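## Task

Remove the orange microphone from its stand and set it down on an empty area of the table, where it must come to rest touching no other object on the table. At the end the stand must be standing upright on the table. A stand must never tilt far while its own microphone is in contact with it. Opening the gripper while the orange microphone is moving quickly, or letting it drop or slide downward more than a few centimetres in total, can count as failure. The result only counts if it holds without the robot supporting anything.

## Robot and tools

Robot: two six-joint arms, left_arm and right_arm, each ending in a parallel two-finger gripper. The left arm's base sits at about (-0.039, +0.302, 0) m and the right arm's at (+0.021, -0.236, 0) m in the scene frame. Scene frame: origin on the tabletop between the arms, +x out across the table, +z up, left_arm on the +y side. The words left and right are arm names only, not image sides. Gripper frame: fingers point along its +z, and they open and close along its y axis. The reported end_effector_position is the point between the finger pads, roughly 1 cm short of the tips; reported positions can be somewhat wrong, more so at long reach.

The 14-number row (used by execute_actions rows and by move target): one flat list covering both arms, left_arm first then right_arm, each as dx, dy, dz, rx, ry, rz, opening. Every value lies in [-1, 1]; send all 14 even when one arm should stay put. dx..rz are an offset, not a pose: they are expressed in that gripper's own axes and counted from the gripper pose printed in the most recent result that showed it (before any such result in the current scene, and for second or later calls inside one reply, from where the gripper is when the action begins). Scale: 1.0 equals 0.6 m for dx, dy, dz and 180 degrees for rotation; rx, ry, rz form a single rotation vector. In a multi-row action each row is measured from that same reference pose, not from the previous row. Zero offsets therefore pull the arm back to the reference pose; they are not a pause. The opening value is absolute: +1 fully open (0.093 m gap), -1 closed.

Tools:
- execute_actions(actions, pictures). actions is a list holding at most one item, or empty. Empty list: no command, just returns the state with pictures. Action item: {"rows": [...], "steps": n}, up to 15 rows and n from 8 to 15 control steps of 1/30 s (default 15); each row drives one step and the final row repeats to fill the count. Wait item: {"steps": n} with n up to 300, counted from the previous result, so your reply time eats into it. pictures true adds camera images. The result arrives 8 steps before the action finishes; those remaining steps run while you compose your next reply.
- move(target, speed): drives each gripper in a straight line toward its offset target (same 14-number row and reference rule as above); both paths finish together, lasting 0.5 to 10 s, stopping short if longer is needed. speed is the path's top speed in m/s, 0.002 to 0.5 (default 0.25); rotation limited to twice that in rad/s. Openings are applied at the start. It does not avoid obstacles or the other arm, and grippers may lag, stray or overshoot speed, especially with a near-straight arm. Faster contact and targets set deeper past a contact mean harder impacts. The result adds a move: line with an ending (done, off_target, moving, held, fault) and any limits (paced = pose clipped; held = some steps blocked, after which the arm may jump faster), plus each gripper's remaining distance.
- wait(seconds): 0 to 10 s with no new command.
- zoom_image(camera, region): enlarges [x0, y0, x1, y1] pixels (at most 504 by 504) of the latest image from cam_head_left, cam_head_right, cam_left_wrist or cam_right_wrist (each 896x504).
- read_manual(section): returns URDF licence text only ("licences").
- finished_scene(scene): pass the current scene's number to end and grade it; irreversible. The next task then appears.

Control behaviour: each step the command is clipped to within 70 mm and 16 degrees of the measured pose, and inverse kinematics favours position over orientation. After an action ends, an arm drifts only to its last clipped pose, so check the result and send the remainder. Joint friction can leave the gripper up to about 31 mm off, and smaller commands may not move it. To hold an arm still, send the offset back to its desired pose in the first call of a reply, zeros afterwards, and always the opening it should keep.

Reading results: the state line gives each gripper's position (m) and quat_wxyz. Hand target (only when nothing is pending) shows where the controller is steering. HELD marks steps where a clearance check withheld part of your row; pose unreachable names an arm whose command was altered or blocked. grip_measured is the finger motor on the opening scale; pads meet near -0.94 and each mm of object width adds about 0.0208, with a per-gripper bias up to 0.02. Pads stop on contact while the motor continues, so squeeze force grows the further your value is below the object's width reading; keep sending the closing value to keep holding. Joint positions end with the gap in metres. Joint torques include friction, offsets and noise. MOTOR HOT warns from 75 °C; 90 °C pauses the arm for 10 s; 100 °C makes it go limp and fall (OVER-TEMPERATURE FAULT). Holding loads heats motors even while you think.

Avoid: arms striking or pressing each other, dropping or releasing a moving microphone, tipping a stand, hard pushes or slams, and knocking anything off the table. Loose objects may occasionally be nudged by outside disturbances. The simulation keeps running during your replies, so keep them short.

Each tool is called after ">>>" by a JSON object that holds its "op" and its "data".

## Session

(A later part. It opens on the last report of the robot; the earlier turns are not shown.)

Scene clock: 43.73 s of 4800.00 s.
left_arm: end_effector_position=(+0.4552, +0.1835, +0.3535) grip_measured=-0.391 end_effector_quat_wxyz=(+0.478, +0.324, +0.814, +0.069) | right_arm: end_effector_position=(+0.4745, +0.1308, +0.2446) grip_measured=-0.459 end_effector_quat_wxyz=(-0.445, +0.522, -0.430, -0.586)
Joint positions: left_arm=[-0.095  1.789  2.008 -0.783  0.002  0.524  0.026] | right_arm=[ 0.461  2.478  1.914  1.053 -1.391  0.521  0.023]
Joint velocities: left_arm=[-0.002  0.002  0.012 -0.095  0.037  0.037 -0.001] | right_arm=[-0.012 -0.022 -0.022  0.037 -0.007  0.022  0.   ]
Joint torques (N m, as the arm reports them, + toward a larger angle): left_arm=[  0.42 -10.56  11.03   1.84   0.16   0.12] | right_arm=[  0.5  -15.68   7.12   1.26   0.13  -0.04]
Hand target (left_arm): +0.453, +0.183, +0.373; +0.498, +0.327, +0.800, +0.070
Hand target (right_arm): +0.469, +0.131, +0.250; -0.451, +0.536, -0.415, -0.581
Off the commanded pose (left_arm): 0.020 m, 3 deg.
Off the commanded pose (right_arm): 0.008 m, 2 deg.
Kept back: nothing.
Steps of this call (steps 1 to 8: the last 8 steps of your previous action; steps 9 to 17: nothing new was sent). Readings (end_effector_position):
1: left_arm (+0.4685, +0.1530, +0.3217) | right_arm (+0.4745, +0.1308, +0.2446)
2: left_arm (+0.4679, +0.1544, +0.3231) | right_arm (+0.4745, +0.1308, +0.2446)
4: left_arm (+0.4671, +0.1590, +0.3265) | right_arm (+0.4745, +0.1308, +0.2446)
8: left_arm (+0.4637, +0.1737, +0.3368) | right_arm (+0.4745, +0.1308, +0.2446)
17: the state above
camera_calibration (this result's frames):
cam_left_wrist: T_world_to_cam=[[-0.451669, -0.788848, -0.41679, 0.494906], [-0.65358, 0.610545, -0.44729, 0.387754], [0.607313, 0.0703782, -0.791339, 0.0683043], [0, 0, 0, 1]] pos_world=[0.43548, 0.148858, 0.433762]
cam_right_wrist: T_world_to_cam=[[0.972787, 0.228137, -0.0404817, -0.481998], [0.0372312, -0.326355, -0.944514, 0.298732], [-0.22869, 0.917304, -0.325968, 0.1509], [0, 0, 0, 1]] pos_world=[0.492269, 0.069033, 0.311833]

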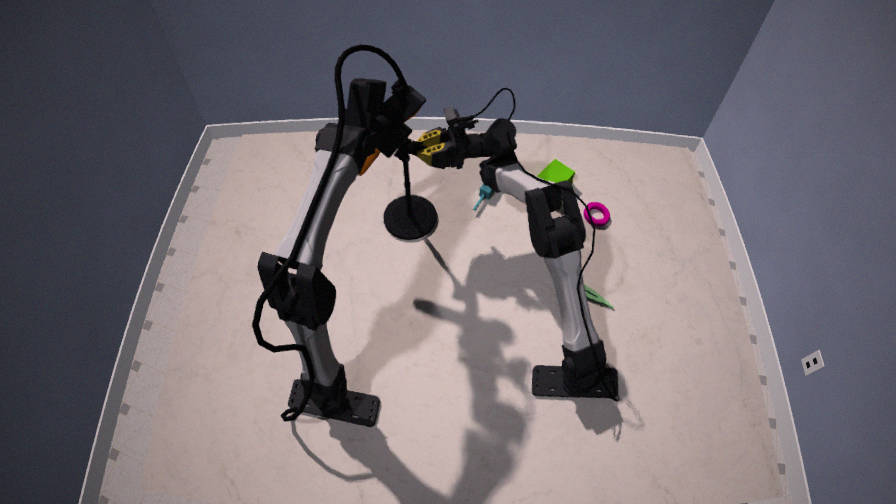

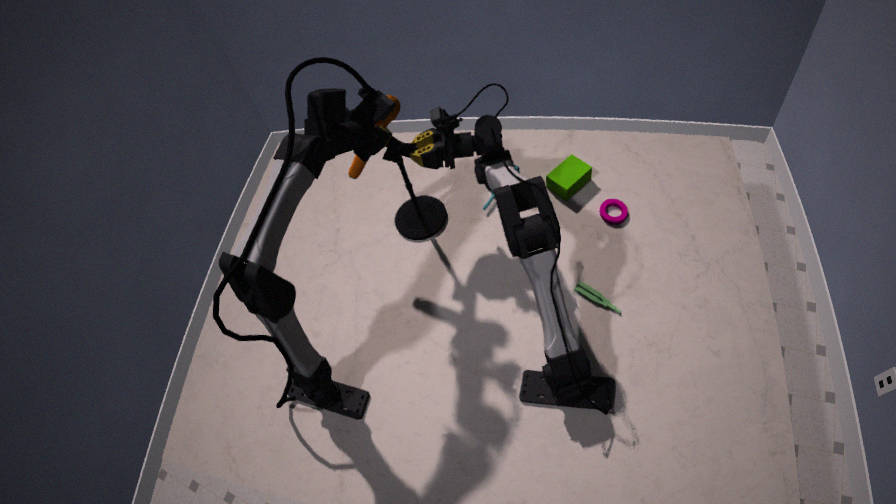

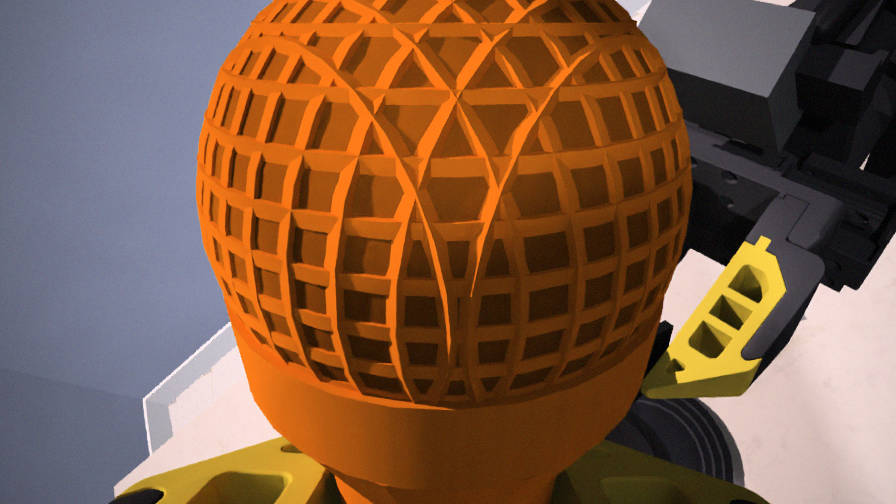

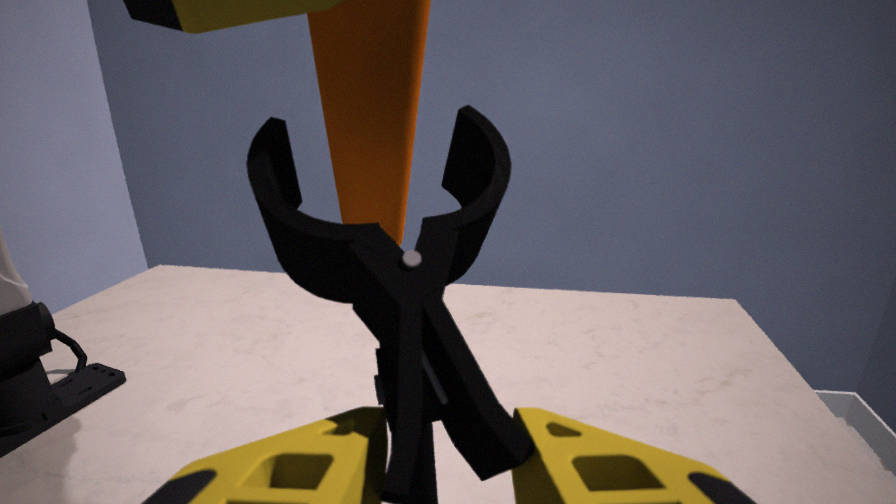

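>>> {"op": "execute_actions", "data": {"actions": [{"rows":[
[-0.0213,0.0114,-0.0223,-0.004,-0.014,0.003,-0.45, -0.0085,0.008,0.002,-0.0062,0.0006,-0.011,-0.42],
[-0.0184,0.0097,-0.027,-0.004,-0.014,0.003,-0.45, -0.0085,0.007,0.001,-0.0062,0.0006,-0.011,-0.37],
[-0.0148,0.0077,-0.0328,-0.004,-0.013,0.003,-0.45, -0.0085,0.006,0.001,-0.0062,0.0006,-0.011,-0.32],
[-0.0106,0.0052,-0.0398,-0.004,-0.012,0.003,-0.45, -0.0085,0.006,0.001,-0.0062,0.0006,-0.011,-0.27],
[-0.0056,0.0024,-0.0479,-0.003,-0.011,0.002,-0.45, -0.0085,0.006,0.001,-0.0062,0.0006,-0.011,-0.22],
[-0.0006,-0.0005,-0.0561,-0.003,-0.010,0.002,-0.45, -0.0085,0.006,0.001,-0.0062,0.0006,-0.011,-0.16],
[0.0051,-0.0038,-0.0654,-0.003,-0.009,0.002,-0.45, -0.0085,0.006,0.001,-0.0062,0.0006,-0.011,-0.10],
[0.0109,-0.0071,-0.0747,-0.002,-0.008,0.002,-0.45, -0.0085,0.006,0.001,-0.0062,0.0006,-0.011,-0.04],
[0.0166,-0.0104,-0.084,-0.002,-0.007,0.001,-0.45, -0.0085,0.006,0.001,-0.0062,0.0006,-0.011,0.02],
[0.0223,-0.0136,-0.0933,-0.002,-0.006,0.001,-0.45, -0.0085,0.006,0.001,-0.0062,0.0006,-0.011,0.08],
[0.028,-0.0169,-0.1026,-0.001,-0.005,0.001,-0.45, -0.0085,0.006,0.001,-0.0062,0.0006,-0.011,0.14],
[0.0337,-0.0202,-0.112,-0.001,-0.004,0.001,-0.45, -0.0085,0.006,0.001,-0.0062,0.0006,-0.011,0.22],
[0.0394,-0.0235,-0.1213,-0.001,-0.003,0.0,-0.45, -0.0085,0.006,0.001,-0.0062,0.0006,-0.011,0.36],
[0.0444,-0.0263,-0.1294,0.0,-0.002,0.0,-0.45, -0.0085,0.006,0.001,-0.0062,0.0006,-0.011,0.55],
[0.0487,-0.0288,-0.1364,0.0,0.0,0.0,-0.45, -0.0085,0.006,0.001,-0.0062,0.0006,-0.011,0.85]
],"steps":15}]}}

>>> {"op": "wait", "data": {"seconds": 0.3}}

Scene clock: 45.93 s of 4800.00 s.
left_arm: end_effector_position=(+0.4392, +0.1865, +0.3548) grip_measured=-0.391 end_effector_quat_wxyz=(+0.473, +0.327, +0.816, +0.066) | right_arm: end_effector_position=(+0.4738, +0.1306, +0.2447) grip_measured=-0.127 end_effector_quat_wxyz=(-0.445, +0.524, -0.429, -0.586)
Joint positions: left_arm=[-0.095  1.735  1.958 -0.8    0.007  0.526  0.026] | right_arm=[ 0.461  2.478  1.914  1.057 -1.395  0.523  0.039]
Joint velocities: left_arm=[ 0.002 -0.603 -0.608 -0.037 -0.022  0.125 -0.   ] | right_arm=[-0.002 -0.002  0.002  0.051 -0.139  0.051  0.057]
Joint torques (N m, as the arm reports them, + toward a larger angle): left_arm=[  0.39 -11.62   7.67   1.81   0.12   0.06] | right_arm=[  0.06 -15.02   7.89   1.05   0.18  -0.09]
Steps of this call (steps 1 to 59: nothing new was sent; steps 60 to 66: the first 7 steps of this action). Readings (end_effector_position):
60: left_arm (+0.4533, +0.1832, +0.3507) | right_arm (+0.4745, +0.1308, +0.2446)
61: left_arm (+0.4531, +0.1832, +0.3511) | right_arm (+0.4745, +0.1308, +0.2446)
63: left_arm (+0.4512, +0.1836, +0.3523) | right_arm (+0.4745, +0.1308, +0.2446)
66: the state above

Scene clock: 46.50 s of 4800.00 s.
left_arm: end_effector_position=(+0.3706, +0.2028, +0.3708) grip_measured=-0.391 end_effector_quat_wxyz=(+0.475, +0.327, +0.814, +0.067) | right_arm: end_effector_position=(+0.4717, +0.1310, +0.2475) grip_measured=+0.847 end_effector_quat_wxyz=(-0.450, +0.530, -0.420, -0.583)
Joint positions: left_arm=[-0.095  1.488  1.767 -0.848  0.007  0.526  0.026] | right_arm=[ 0.463  2.48   1.92   1.081 -1.4    0.527  0.086]
Joint velocities: left_arm=[ 0.007 -0.012 -0.046 -0.007 -0.007 -0.066  0.001] | right_arm=[ 0.012 -0.002 -0.002 -0.066 -0.022  0.007  0.   ]
Joint torques (N m, as the arm reports them, + toward a larger angle): left_arm=[ 0.35 -6.78  6.88  1.89  0.04 -0.01] | right_arm=[  0.18 -14.89   7.55   1.02   0.16   0.04]
Hand target (left_arm): +0.372, +0.204, +0.368; +0.477, +0.325, +0.814, +0.069
Hand target (right_arm): +0.471, +0.130, +0.250; -0.450, +0.534, -0.416, -0.582
Off the commanded pose (left_arm): 0.002 m, 0 deg.
Off the commanded pose (right_arm): 0.003 m, 1 deg.
Kept back: nothing.
Steps of this call (steps 1 to 8: the last 8 steps of your previous action; steps 9 to 17: nothing new was sent). Readings (end_effector_position):
1: left_arm (+0.4331, +0.1879, +0.3558) | right_arm (+0.4737, +0.1306, +0.2449)
2: left_arm (+0.4266, +0.1895, +0.3568) | right_arm (+0.4737, +0.1305, +0.2454)
4: left_arm (+0.4126, +0.1928, +0.3600) | right_arm (+0.4734, +0.1306, +0.2465)
8: left_arm (+0.3846, +0.1995, +0.3664) | right_arm (+0.4726, +0.1312, +0.2490)
17: the state above
camera_calibration (this result's frames):
cam_left_wrist: T_world_to_cam=[[-0.458335, -0.786317, -0.414287, 0.480169], [-0.653139, 0.614121, -0.443019, 0.325928], [0.602776, 0.0675359, -0.795047, 0.135648], [0, 0, 0, 1]] pos_world=[0.351189, 0.168245, 0.451167]
cam_right_wrist: T_world_to_cam=[[0.971228, 0.237766, -0.0135301, -0.486349], [0.064926, -0.319015, -0.945523, 0.287893], [-0.22913, 0.91744, -0.325273, 0.150998], [0, 0, 0, 1]] pos_world=[0.488262, 0.0689483, 0.314745]

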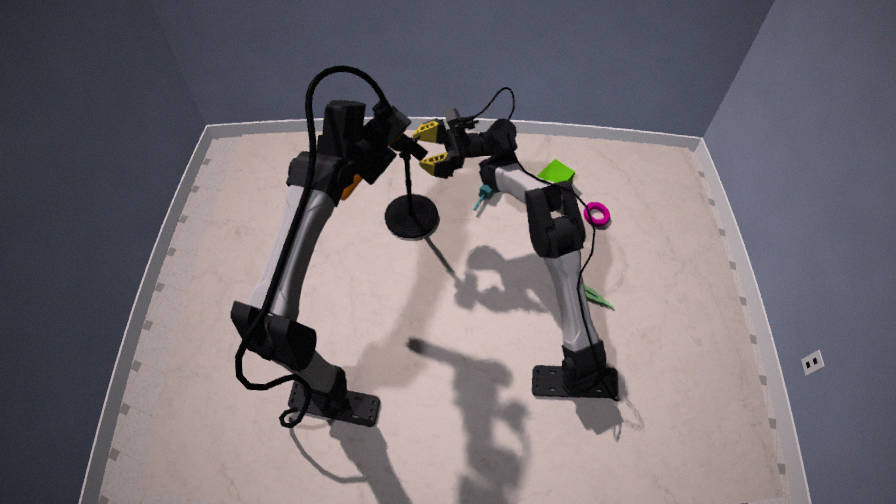

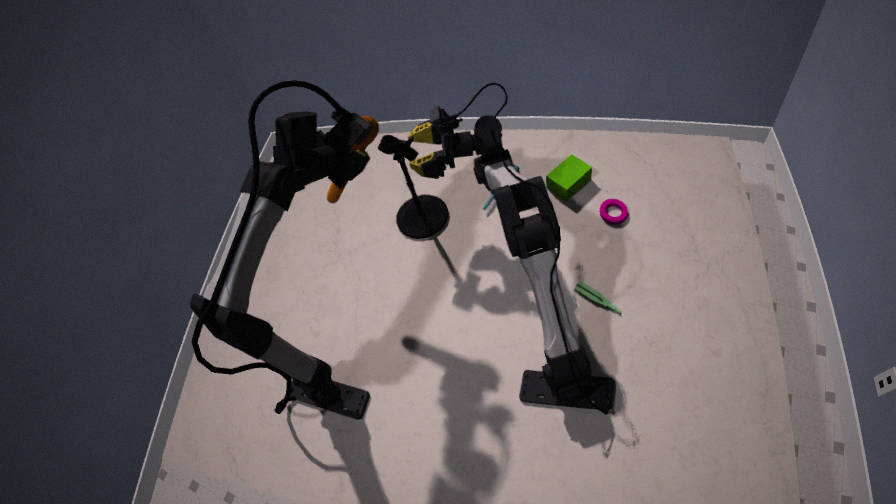

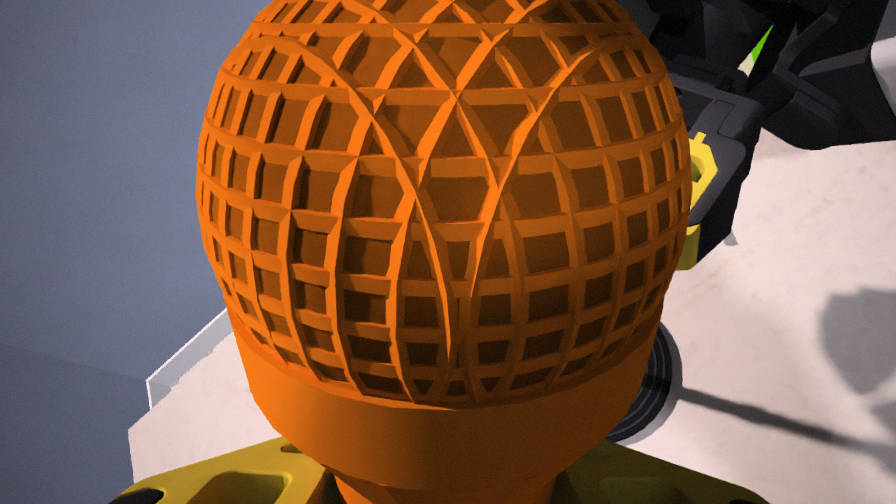

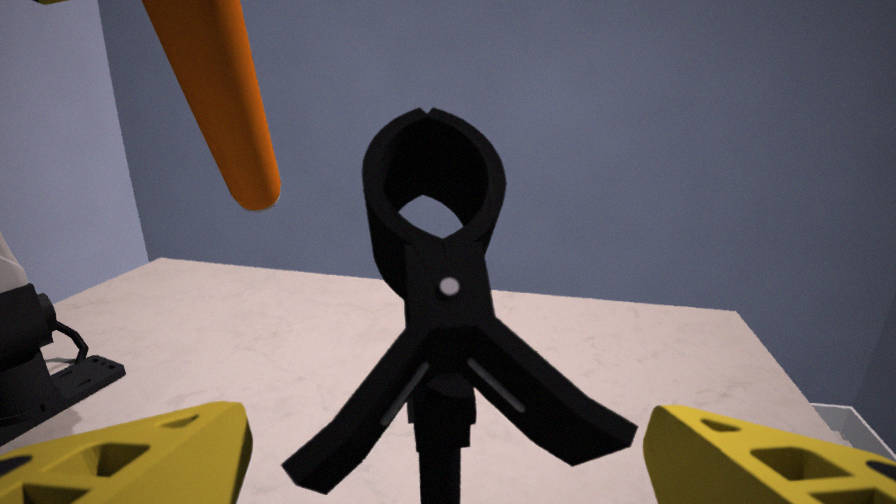

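>>> {"op": "move", "data": {"target": [0.3724,-0.4104,0.1216,0.1978,0.2410,0.0788,-0.45, -0.012,0.0,-0.16,0.078,0.01,0.0,0.85], "speed": 0.33}}

Scene clock: 49.97 s of 4800.00 s.
left_arm: end_effector_position=(+0.2404, +0.1356, +0.0660) grip_measured=-0.391 end_effector_quat_wxyz=(+0.016, +0.500, +0.866, -0.002) | right_arm: end_effector_position=(+0.4948, +0.0410, +0.2437) grip_measured=+0.847 end_effector_quat_wxyz=(+0.501, -0.483, +0.491, +0.525)
Joint positions: left_arm=[-0.395  1.774  1.279 -1.043  0.003  0.513  0.026] | right_arm=[ 0.294  2.252  1.595  0.904 -1.356  0.275  0.086]
Joint velocities: left_arm=[ 0.007  0.002  0.002  0.022  0.007 -0.022 -0.   ] | right_arm=[-0.007 -0.012  0.002 -0.066 -0.051 -0.051 -0.   ]
Joint torques (N m, as the arm reports them, + toward a larger angle): left_arm=[-0.26 -8.77  6.38  0.35  0.15 -0.09] | right_arm=[ -0.21 -14.91   5.54   1.16   0.22  -0.15]
Hand target (left_arm): +0.237, +0.134, +0.064; +0.014, +0.499, +0.867, -0.005
Hand target (right_arm): +0.494, +0.037, +0.246; +0.505, -0.480, +0.494, +0.521
Off the commanded pose (left_arm): 0.006 m, 1 deg.
Off the commanded pose (right_arm): 0.004 m, 1 deg.
Kept back: nothing.
move: done
camera_calibration (this result's frames):
cam_left_wrist: T_world_to_cam=[[-0.859474, -0.510795, -0.0198356, 0.274421], [-0.476678, 0.786846, 0.391984, 0.0261474], [-0.184616, 0.346355, -0.919758, 0.136003], [0, 0, 0, 1]] pos_world=[0.27343, 0.0724935, 0.120284]
cam_right_wrist: T_world_to_cam=[[0.999394, 0.0118598, -0.0327172, -0.487419], [-0.0263491, -0.356262, -0.934015, 0.29796], [-0.0227331, 0.934311, -0.355733, 0.142235], [0, 0, 0, 1]] pos_world=[0.498208, -0.0209595, 0.31295]

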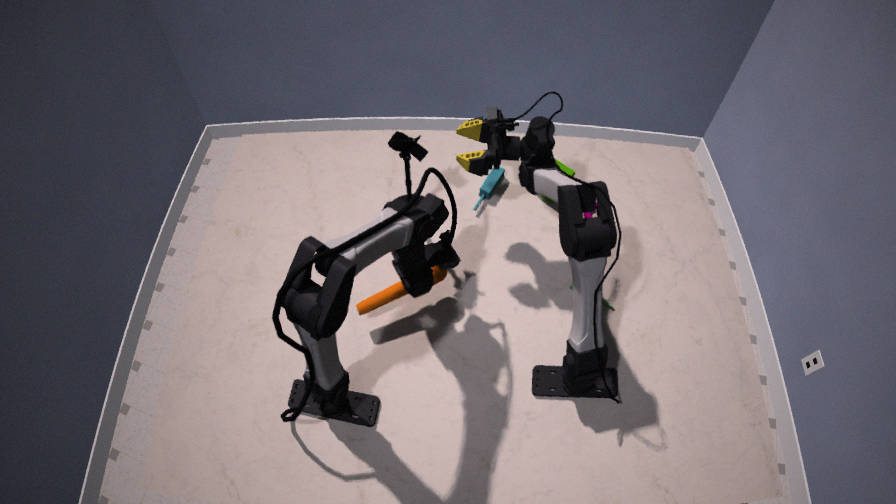

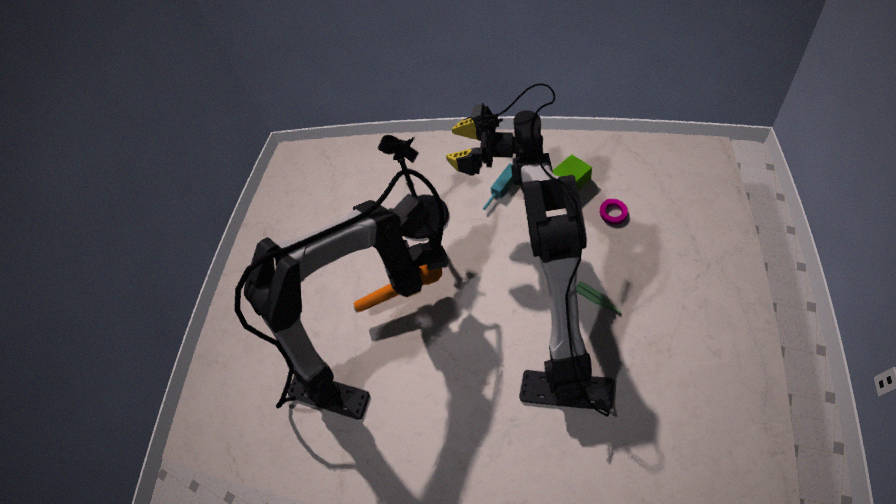

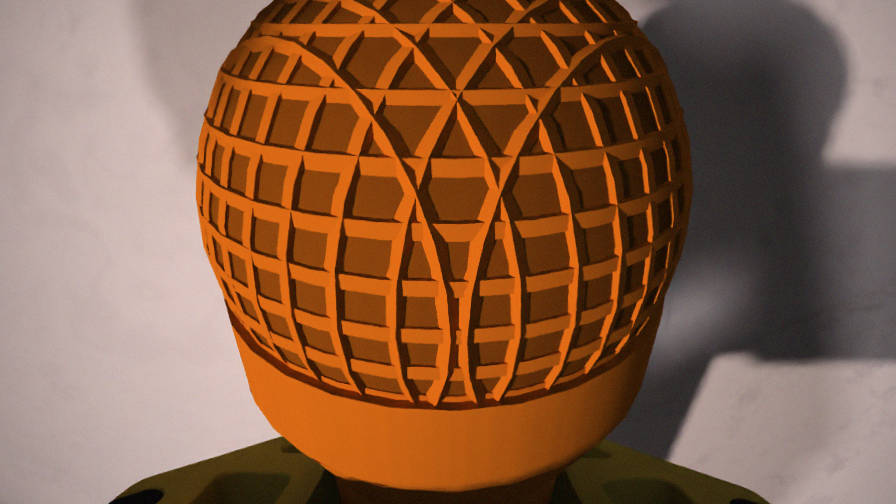

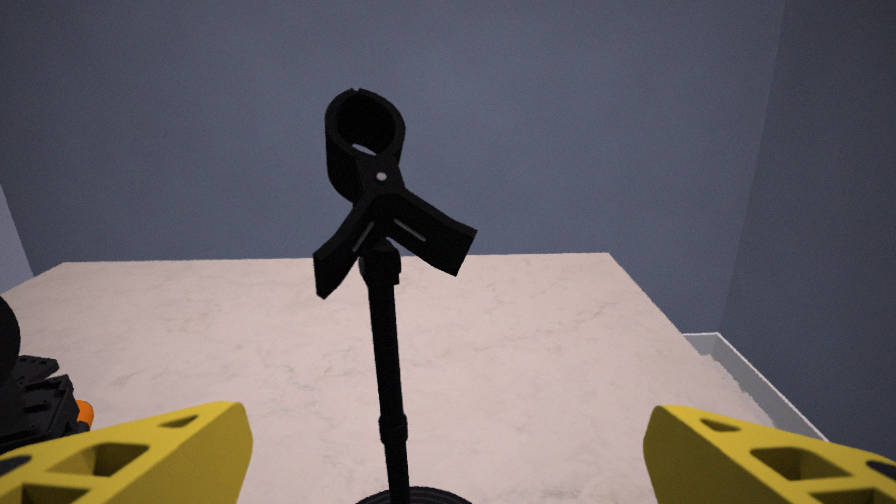

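>>> {"op": "move", "data": {"target": [0.0,0.0,0.0765,0.0,0.004,0.0,-0.45, -0.004,0.001,-0.005,0.003,0.0,0.0,0.85], "speed": 0.042}}

Scene clock: 51.80 s of 4800.00 s.
left_arm: end_effector_position=(+0.2457, +0.1324, +0.0273) grip_measured=-0.391 end_effector_quat_wxyz=(+0.020, +0.500, +0.866, -0.002) | right_arm: end_effector_position=(+0.4949, +0.0411, +0.2431) grip_measured=+0.847 end_effector_quat_wxyz=(+0.500, -0.483, +0.491, +0.525)
Joint positions: left_arm=[-0.395  1.837  1.195 -0.889  0.004  0.513  0.026] | right_arm=[ 0.294  2.252  1.595  0.9   -1.356  0.27   0.086]
Joint velocities: left_arm=[-0.007  0.002  0.007 -0.022 -0.007  0.066 -0.001] | right_arm=[ 0.002 -0.012  0.002  0.037  0.022  0.051  0.001]
Joint torques (N m, as the arm reports them, + toward a larger angle): left_arm=[-0.06 -8.38  5.45  0.39  0.   -0.02] | right_arm=[ -0.06 -14.6    5.82   1.19   0.13  -0.03]
Hand target (left_arm): +0.241, +0.135, +0.020; +0.010, +0.500, +0.866, +0.001
Hand target (right_arm): +0.494, +0.038, +0.246; +0.503, -0.480, +0.493, +0.523
Off the commanded pose (left_arm): 0.009 m, 1 deg.
Off the commanded pose (right_arm): 0.004 m, 1 deg.
Kept back: nothing.
move: done
camera_calibration (this result's frames):
cam_left_wrist: T_world_to_cam=[[-0.859141, -0.511206, -0.0233283, 0.276627], [-0.479569, 0.788387, 0.385304, 0.047059], [-0.178578, 0.342218, -0.922495, 0.101596], [0, 0, 0, 1]] pos_world=[0.278373, 0.069545, 0.0820428]
cam_right_wrist: T_world_to_cam=[[0.999379, 0.0112412, -0.0333937, -0.487395], [-0.0271807, -0.35713, -0.933659, 0.297771], [-0.0224214, 0.933987, -0.356603, 0.142076], [0, 0, 0, 1]] pos_world=[0.498372, -0.020875, 0.312405]

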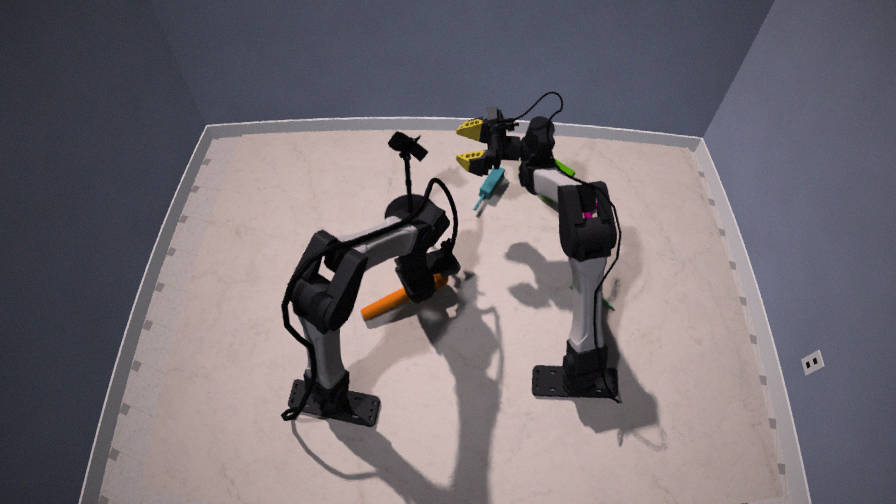

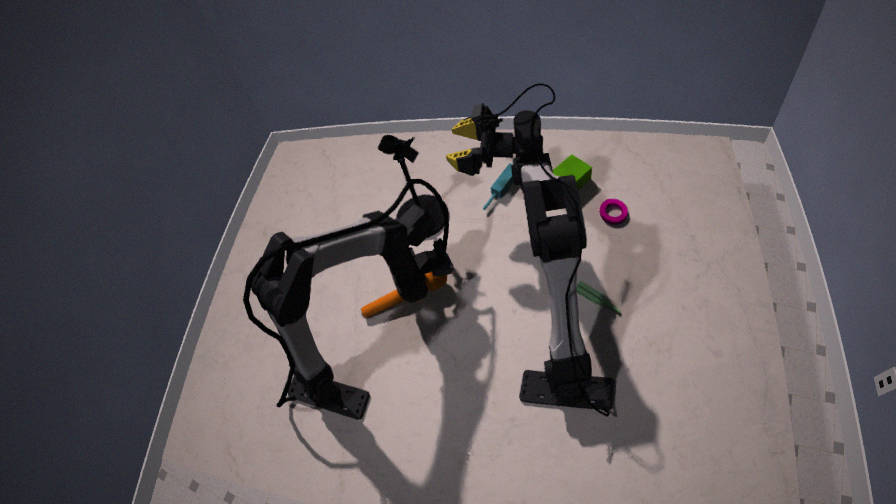

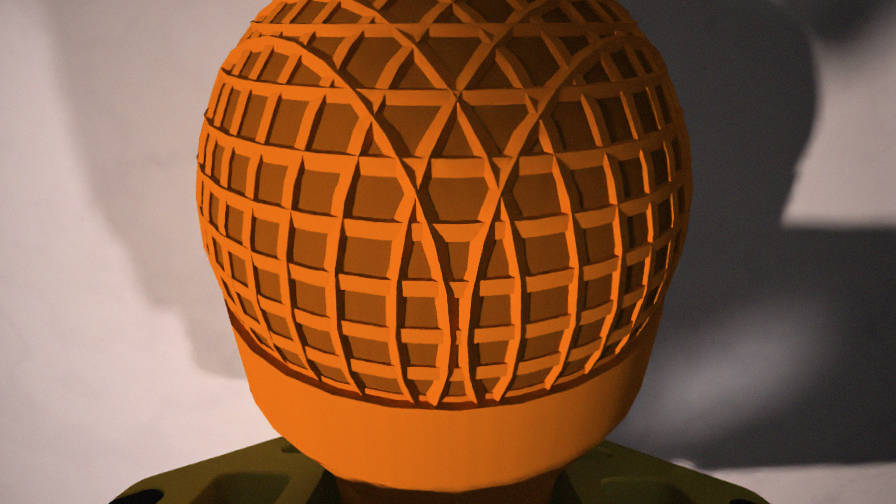

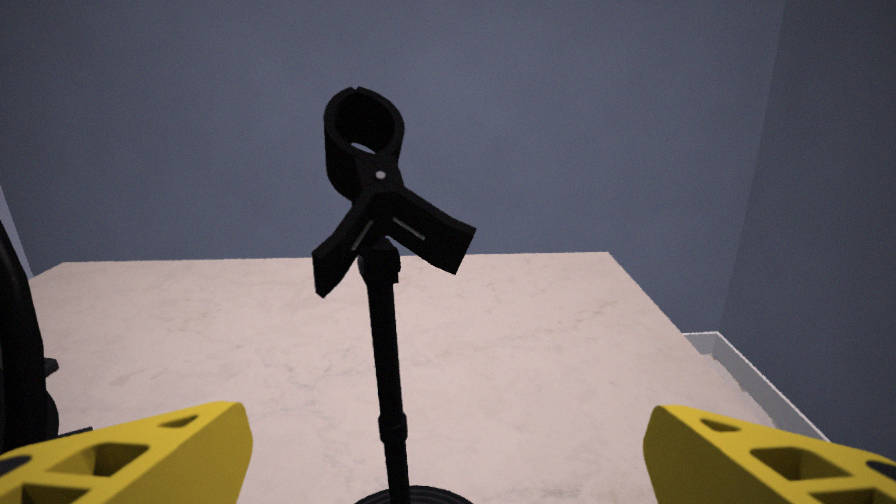

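>>> {"op": "execute_actions", "data": {"actions": [{"rows":[
[0.008,-0.0048,0.013,0.002,0.0075,0.0,-0.45, -0.004,0.001,-0.005,0.003,0.0,0.0,0.85],
[0.008,-0.0048,0.0142,0.002,0.0083,0.0,-0.45, -0.004,0.001,-0.005,0.003,0.0,0.0,0.85],
[0.008,-0.0048,0.0154,0.002,0.0091,0.0,-0.45, -0.004,0.001,-0.005,0.003,0.0,0.0,0.85],
[0.008,-0.0048,0.0166,0.002,0.0099,0.0,-0.45, -0.004,0.001,-0.005,0.003,0.0,0.0,0.85],
[0.008,-0.0048,0.0178,0.002,0.0107,0.0,-0.45, -0.004,0.001,-0.005,0.003,0.0,0.0,0.85],
[0.008,-0.0048,0.019,0.002,0.0115,0.0,-0.45, -0.004,0.001,-0.005,0.003,0.0,0.0,0.85],
[0.008,-0.0048,0.0202,0.002,0.0123,0.0,-0.45, -0.004,0.001,-0.005,0.003,0.0,0.0,0.85],
[0.008,-0.0048,0.0214,0.002,0.0131,0.0,-0.45, -0.004,0.001,-0.005,0.003,0.0,0.0,0.85],
[0.008,-0.0048,0.0226,0.002,0.0135,0.0,-0.45, -0.004,0.001,-0.005,0.003,0.0,0.0,0.85]
],"steps":10}]}}

>>> {"op": "wait", "data": {"seconds": 0.2}}

Scene clock: 52.53 s of 4800.00 s.
left_arm: end_effector_position=(+0.2459, +0.1323, +0.0273) grip_measured=-0.391 end_effector_quat_wxyz=(+0.020, +0.500, +0.866, -0.002) | right_arm: end_effector_position=(+0.4949, +0.0411, +0.2431) grip_measured=+0.847 end_effector_quat_wxyz=(+0.500, -0.483, +0.491, +0.525)
Joint positions: left_arm=[-0.395  1.837  1.195 -0.888  0.004  0.513  0.026] | right_arm=[ 0.294  2.252  1.595  0.9   -1.356  0.27   0.086]
Joint velocities: left_arm=[-0.007 -0.007  0.012 -0.037 -0.037 -0.051  0.001] | right_arm=[ 0.017  0.007  0.017 -0.007  0.051 -0.081  0.   ]
Joint torques (N m, as the arm reports them, + toward a larger angle): left_arm=[-0.08 -7.72  5.8   0.38  0.01  0.  ] | right_arm=[ -0.1  -14.6    5.81   1.17   0.15  -0.04]
Steps of this call (steps 1 to 20: nothing new was sent; steps 21 to 22: the first 2 steps of this action). Readings (end_effector_position):
21: left_arm (+0.2459, +0.1323, +0.0273) | right_arm (+0.4949, +0.0411, +0.2431)
22: the state above

Scene clock: 53.00 s of 4800.00 s.
left_arm: end_effector_position=(+0.2449, +0.1342, +0.0211) grip_measured=-0.391 end_effector_quat_wxyz=(+0.010, +0.499, +0.866, +0.001) | right_arm: end_effector_position=(+0.4949, +0.0411, +0.2431) grip_measured=+0.847 end_effector_quat_wxyz=(+0.500, -0.483, +0.491, +0.525)
Joint positions: left_arm=[-0.395  1.857  1.195 -0.888 -0.003  0.512  0.026] | right_arm=[ 0.294  2.252  1.595  0.9   -1.356  0.27   0.086]
Joint velocities: left_arm=[ 0.007  0.002 -0.002 -0.051  0.051 -0.051  0.001] | right_arm=[ 0.007 -0.017  0.007 -0.022 -0.081 -0.022  0.001]
Joint torques (N m, as the arm reports them, + toward a larger angle): left_arm=[-0.39 -7.78  6.11  0.35 -0.03 -0.04] | right_arm=[ -0.19 -14.55   5.75   1.25   0.18  -0.04]
Hand target (left_arm): +0.241, +0.135, +0.014; +0.000, +0.500, +0.866, +0.006
Hand target (right_arm): +0.494, +0.038, +0.245; +0.503, -0.480, +0.494, +0.523
Off the commanded pose (left_arm): 0.008 m, 1 deg.
Off the commanded pose (right_arm): 0.004 m, 1 deg.
Kept back: nothing.
Steps of this call (steps 1 to 8: the last 8 steps of your previous action; steps 9 to 14: nothing new was sent). Readings (end_effector_position):
1: left_arm (+0.2458, +0.1324, +0.0270) | right_arm (+0.4949, +0.0411, +0.2431)
2: left_arm (+0.2458, +0.1324, +0.0266) | right_arm (+0.4949, +0.0411, +0.2431)
4: left_arm (+0.2453, +0.1327, +0.0245) | right_arm (+0.4949, +0.0411, +0.2431)
8: left_arm (+0.2448, +0.1341, +0.0211) | right_arm (+0.4949, +0.0411, +0.2431)
14: the state above
camera_calibration (this result's frames):
cam_left_wrist: T_world_to_cam=[[-0.858935, -0.5117, -0.0198634, 0.276624], [-0.475143, 0.781906, 0.403562, 0.0470647], [-0.190971, 0.356071, -0.914737, 0.0961877], [0, 0, 0, 1]] pos_world=[0.278334, 0.0704988, 0.0744876]
cam_right_wrist: T_world_to_cam=[[0.999379, 0.0112412, -0.0333937, -0.487395], [-0.0271807, -0.35713, -0.933659, 0.297771], [-0.0224214, 0.933987, -0.356603, 0.142076], [0, 0, 0, 1]] pos_world=[0.498372, -0.020875, 0.312405]

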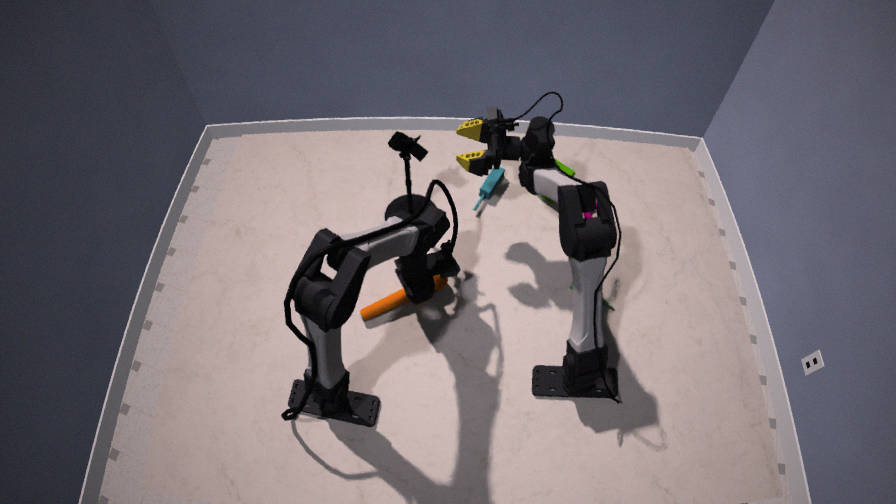

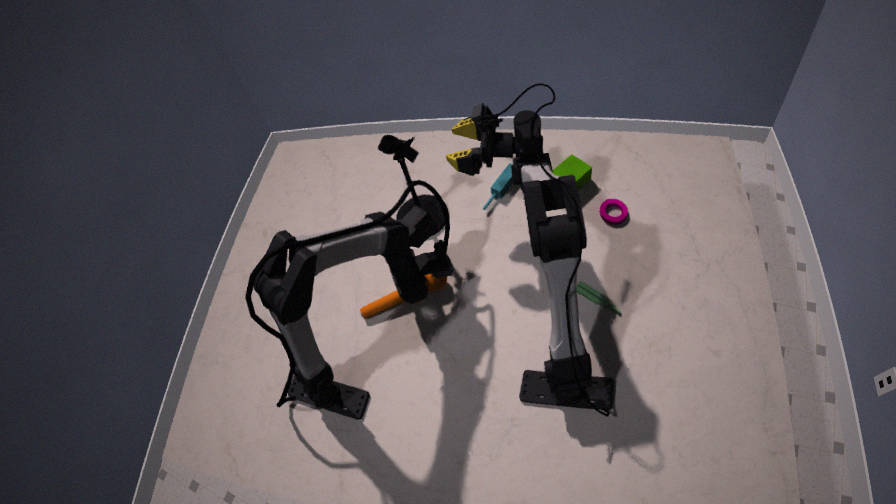

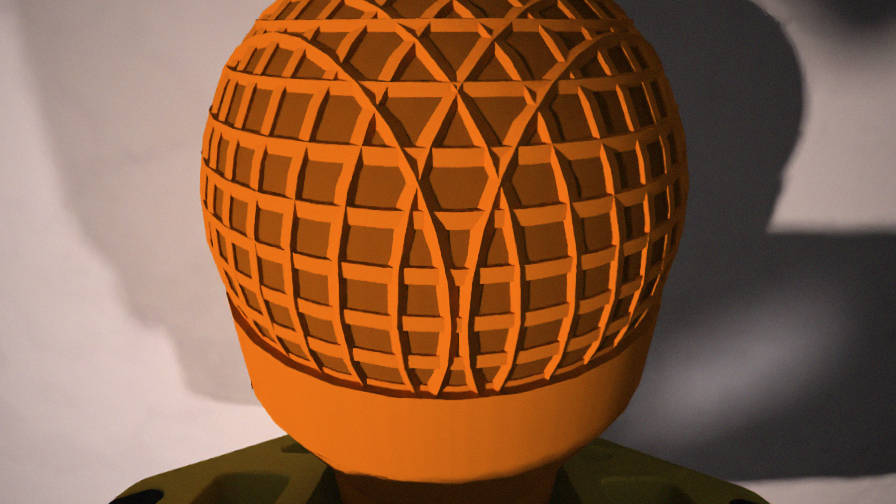

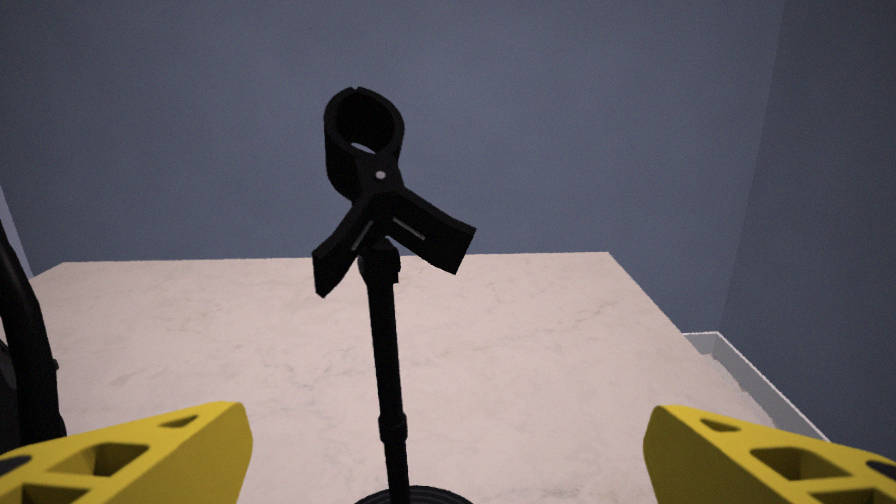

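>>> {"op": "execute_actions", "data": {"actions": [{"rows":[
[0.003,-0.003,0.008,0.0,0.004,0.0,-0.41, -0.004,0.001,-0.005,0.003,0.0,0.0,0.85],
[0.002,-0.002,0.006,0.0,0.003,0.0,-0.38, -0.004,0.001,-0.005,0.003,0.0,0.0,0.85],
[0.002,-0.002,0.005,0.0,0.003,0.0,-0.35, -0.004,0.001,-0.005,0.003,0.0,0.0,0.85],
[0.002,-0.002,0.005,0.0,0.003,0.0,-0.32, -0.004,0.001,-0.005,0.003,0.0,0.0,0.85],
[0.002,-0.002,0.005,0.0,0.003,0.0,-0.29, -0.004,0.001,-0.005,0.003,0.0,0.0,0.85],
[0.002,-0.002,0.005,0.0,0.003,0.0,-0.27, -0.004,0.001,-0.005,0.003,0.0,0.0,0.85],
[0.002,-0.002,0.005,0.0,0.003,0.0,-0.25, -0.004,0.001,-0.005,0.003,0.0,0.0,0.85],
[0.002,-0.002,0.005,0.0,0.003,0.0,-0.23, -0.004,0.001,-0.005,0.003,0.0,0.0,0.85],
[0.002,-0.002,0.005,0.0,0.003,0.0,-0.21, -0.004,0.001,-0.005,0.003,0.0,0.0,0.85],
[0.002,-0.002,0.005,0.0,0.003,0.0,-0.18, -0.004,0.001,-0.005,0.003,0.0,0.0,0.85],
[0.002,-0.002,0.005,0.0,0.003,0.0,-0.14, -0.004,0.001,-0.005,0.003,0.0,0.0,0.85],
[0.002,-0.002,0.005,0.0,0.003,0.0,-0.08, -0.004,0.001,-0.005,0.003,0.0,0.0,0.85],
[0.002,-0.002,0.005,0.0,0.003,0.0,0.02, -0.004,0.001,-0.005,0.003,0.0,0.0,0.85],
[0.002,-0.002,0.005,0.0,0.003,0.0,0.16, -0.004,0.001,-0.005,0.003,0.0,0.0,0.85],
[0.002,-0.002,0.005,0.0,0.003,0.0,0.35, -0.004,0.001,-0.005,0.003,0.0,0.0,0.85]
],"steps":15}]}}

>>> {"op": "move", "data": {"target": [0.0,0.0,-0.15,0.0,0.0,0.0,0.45, -0.004,0.0,-0.004,0.0,0.0,0.0,0.85], "speed": 0.2}}

Scene clock: 53.87 s of 4800.00 s.
left_arm: end_effector_position=(+0.2449, +0.1342, +0.0211) grip_measured=-0.258 end_effector_quat_wxyz=(+0.010, +0.499, +0.866, +0.001) | right_arm: end_effector_position=(+0.4949, +0.0411, +0.2431) grip_measured=+0.847 end_effector_quat_wxyz=(+0.500, -0.483, +0.491, +0.525)
Joint positions: left_arm=[-0.395  1.857  1.195 -0.888 -0.003  0.512  0.033] | right_arm=[ 0.294  2.252  1.595  0.9   -1.356  0.27   0.086]
Joint velocities: left_arm=[ 0.007 -0.007  0.002 -0.007  0.066 -0.081  0.017] | right_arm=[-0.002 -0.012  0.002 -0.007 -0.022  0.051 -0.   ]
Joint torques (N m, as the arm reports them, + toward a larger angle): left_arm=[-0.04 -8.53  6.64  0.32  0.05 -0.01] | right_arm=[ -0.14 -14.53   5.75   1.15   0.16  -0.05]
Steps of this call (steps 1 to 19: nothing new was sent; steps 20 to 26: the first 7 steps of this action). Readings (end_effector_position):
20: left_arm (+0.2449, +0.1342, +0.0211) | right_arm (+0.4949, +0.0411, +0.2431)
21: left_arm (+0.2449, +0.1342, +0.0211) | right_arm (+0.4949, +0.0411, +0.2431)
23: left_arm (+0.2449, +0.1342, +0.0211) | right_arm (+0.4949, +0.0411, +0.2431)
26: the state above

Scene clock: 55.53 s of 4800.00 s.
left_arm: end_effector_position=(+0.2434, +0.1351, +0.1071) grip_measured=+0.448 end_effector_quat_wxyz=(+0.010, +0.499, +0.866, +0.001) | right_arm: end_effector_position=(+0.4949, +0.0411, +0.2431) grip_measured=+0.847 end_effector_quat_wxyz=(+0.500, -0.483, +0.491, +0.525)
Joint positions: left_arm=[-0.395  1.769  1.438 -1.22  -0.003  0.512  0.067] | right_arm=[ 0.294  2.252  1.595  0.9   -1.356  0.27   0.086]
Joint velocities: left_arm=[ 0.007  0.007 -0.002 -0.022  0.095 -0.022 -0.001] | right_arm=[-0.002 -0.007  0.037 -0.037 -0.007  0.051 -0.   ]
Joint torques (N m, as the arm reports them, + toward a larger angle): left_arm=[ 0.19 -8.39  9.23  0.16  0.1   0.04] | right_arm=[  0.02 -13.7    7.03   1.23   0.07   0.04]
Hand target (left_arm): +0.244, +0.135, +0.111; +0.010, +0.499, +0.866, +0.001
Hand target (right_arm): +0.495, +0.039, +0.245; +0.500, -0.483, +0.491, +0.525
Off your previous action's commanded pose (left_arm): 0.003 m, 1 deg at its last step (step 8 of this call).
Off your previous action's commanded pose (right_arm): 0.004 m, 1 deg at its last step (step 8 of this call).
Off the commanded pose (left_arm): 0.004 m, 0 deg.
Off the commanded pose (right_arm): 0.003 m, 0 deg.
Kept back: nothing.
move: done
camera_calibration (this result's frames):
cam_left_wrist: T_world_to_cam=[[-0.858954, -0.511688, -0.0193156, 0.277426], [-0.474745, 0.78167, 0.404485, 0.0107591], [-0.191872, 0.356604, -0.91434, 0.174345], [0, 0, 0, 1]] pos_world=[0.276856, 0.0713733, 0.160418]
cam_right_wrist: T_world_to_cam=[[0.999379, 0.0112412, -0.0333937, -0.487395], [-0.0271807, -0.35713, -0.933659, 0.297771], [-0.0224214, 0.933987, -0.356603, 0.142076], [0, 0, 0, 1]] pos_world=[0.498372, -0.020875, 0.312405]

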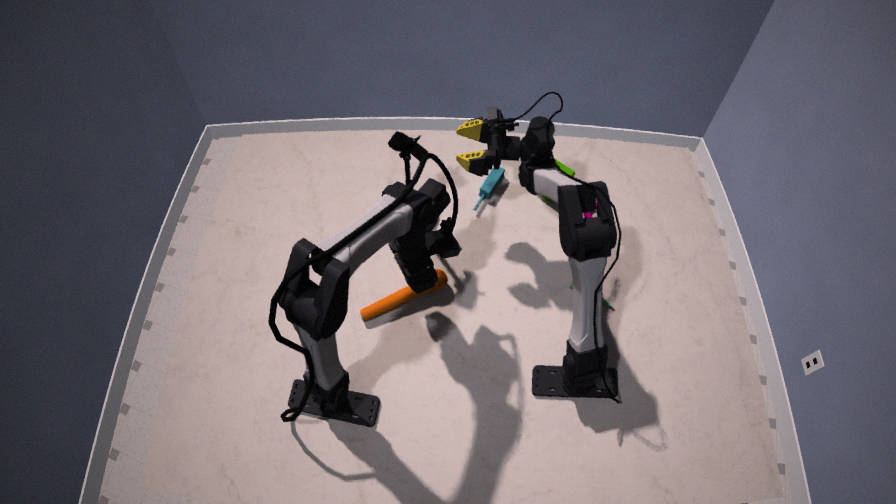

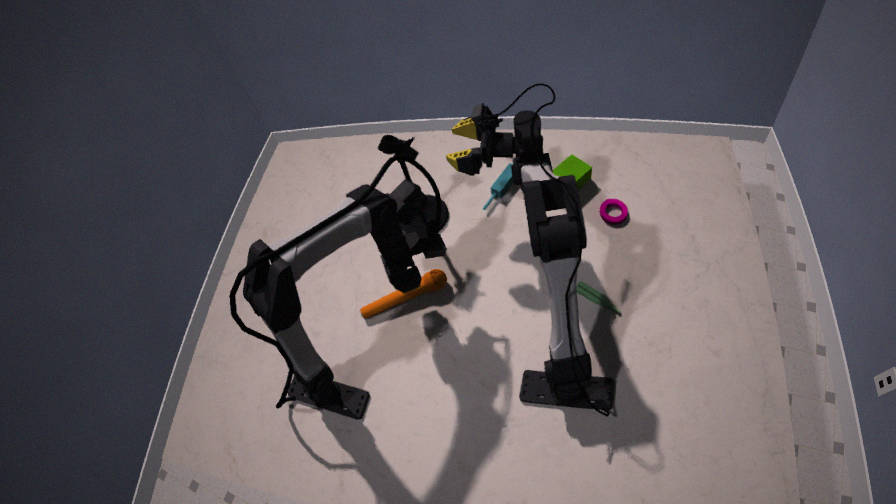

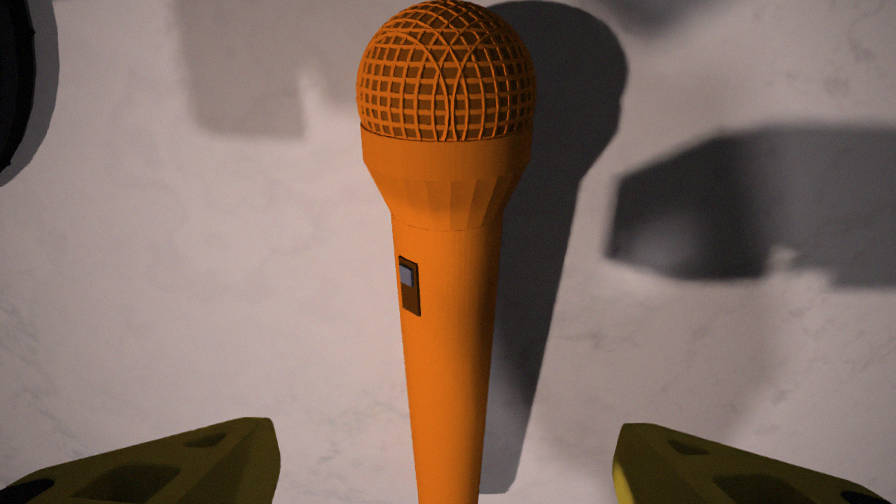

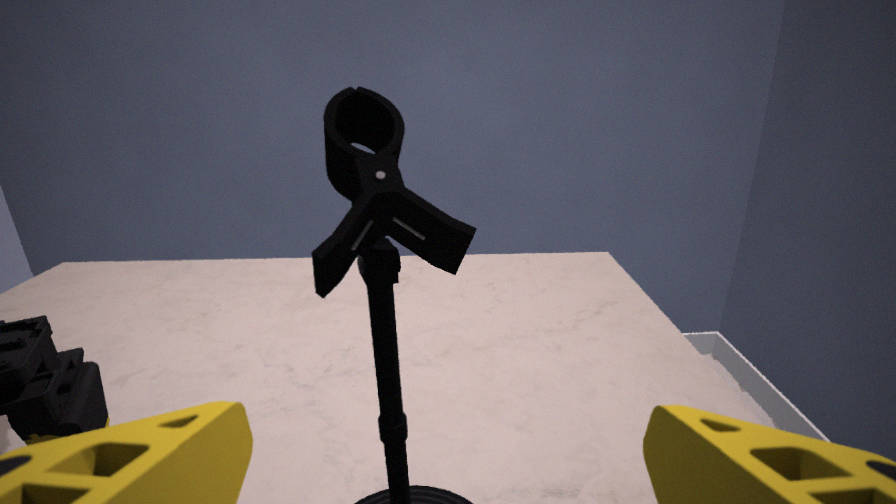

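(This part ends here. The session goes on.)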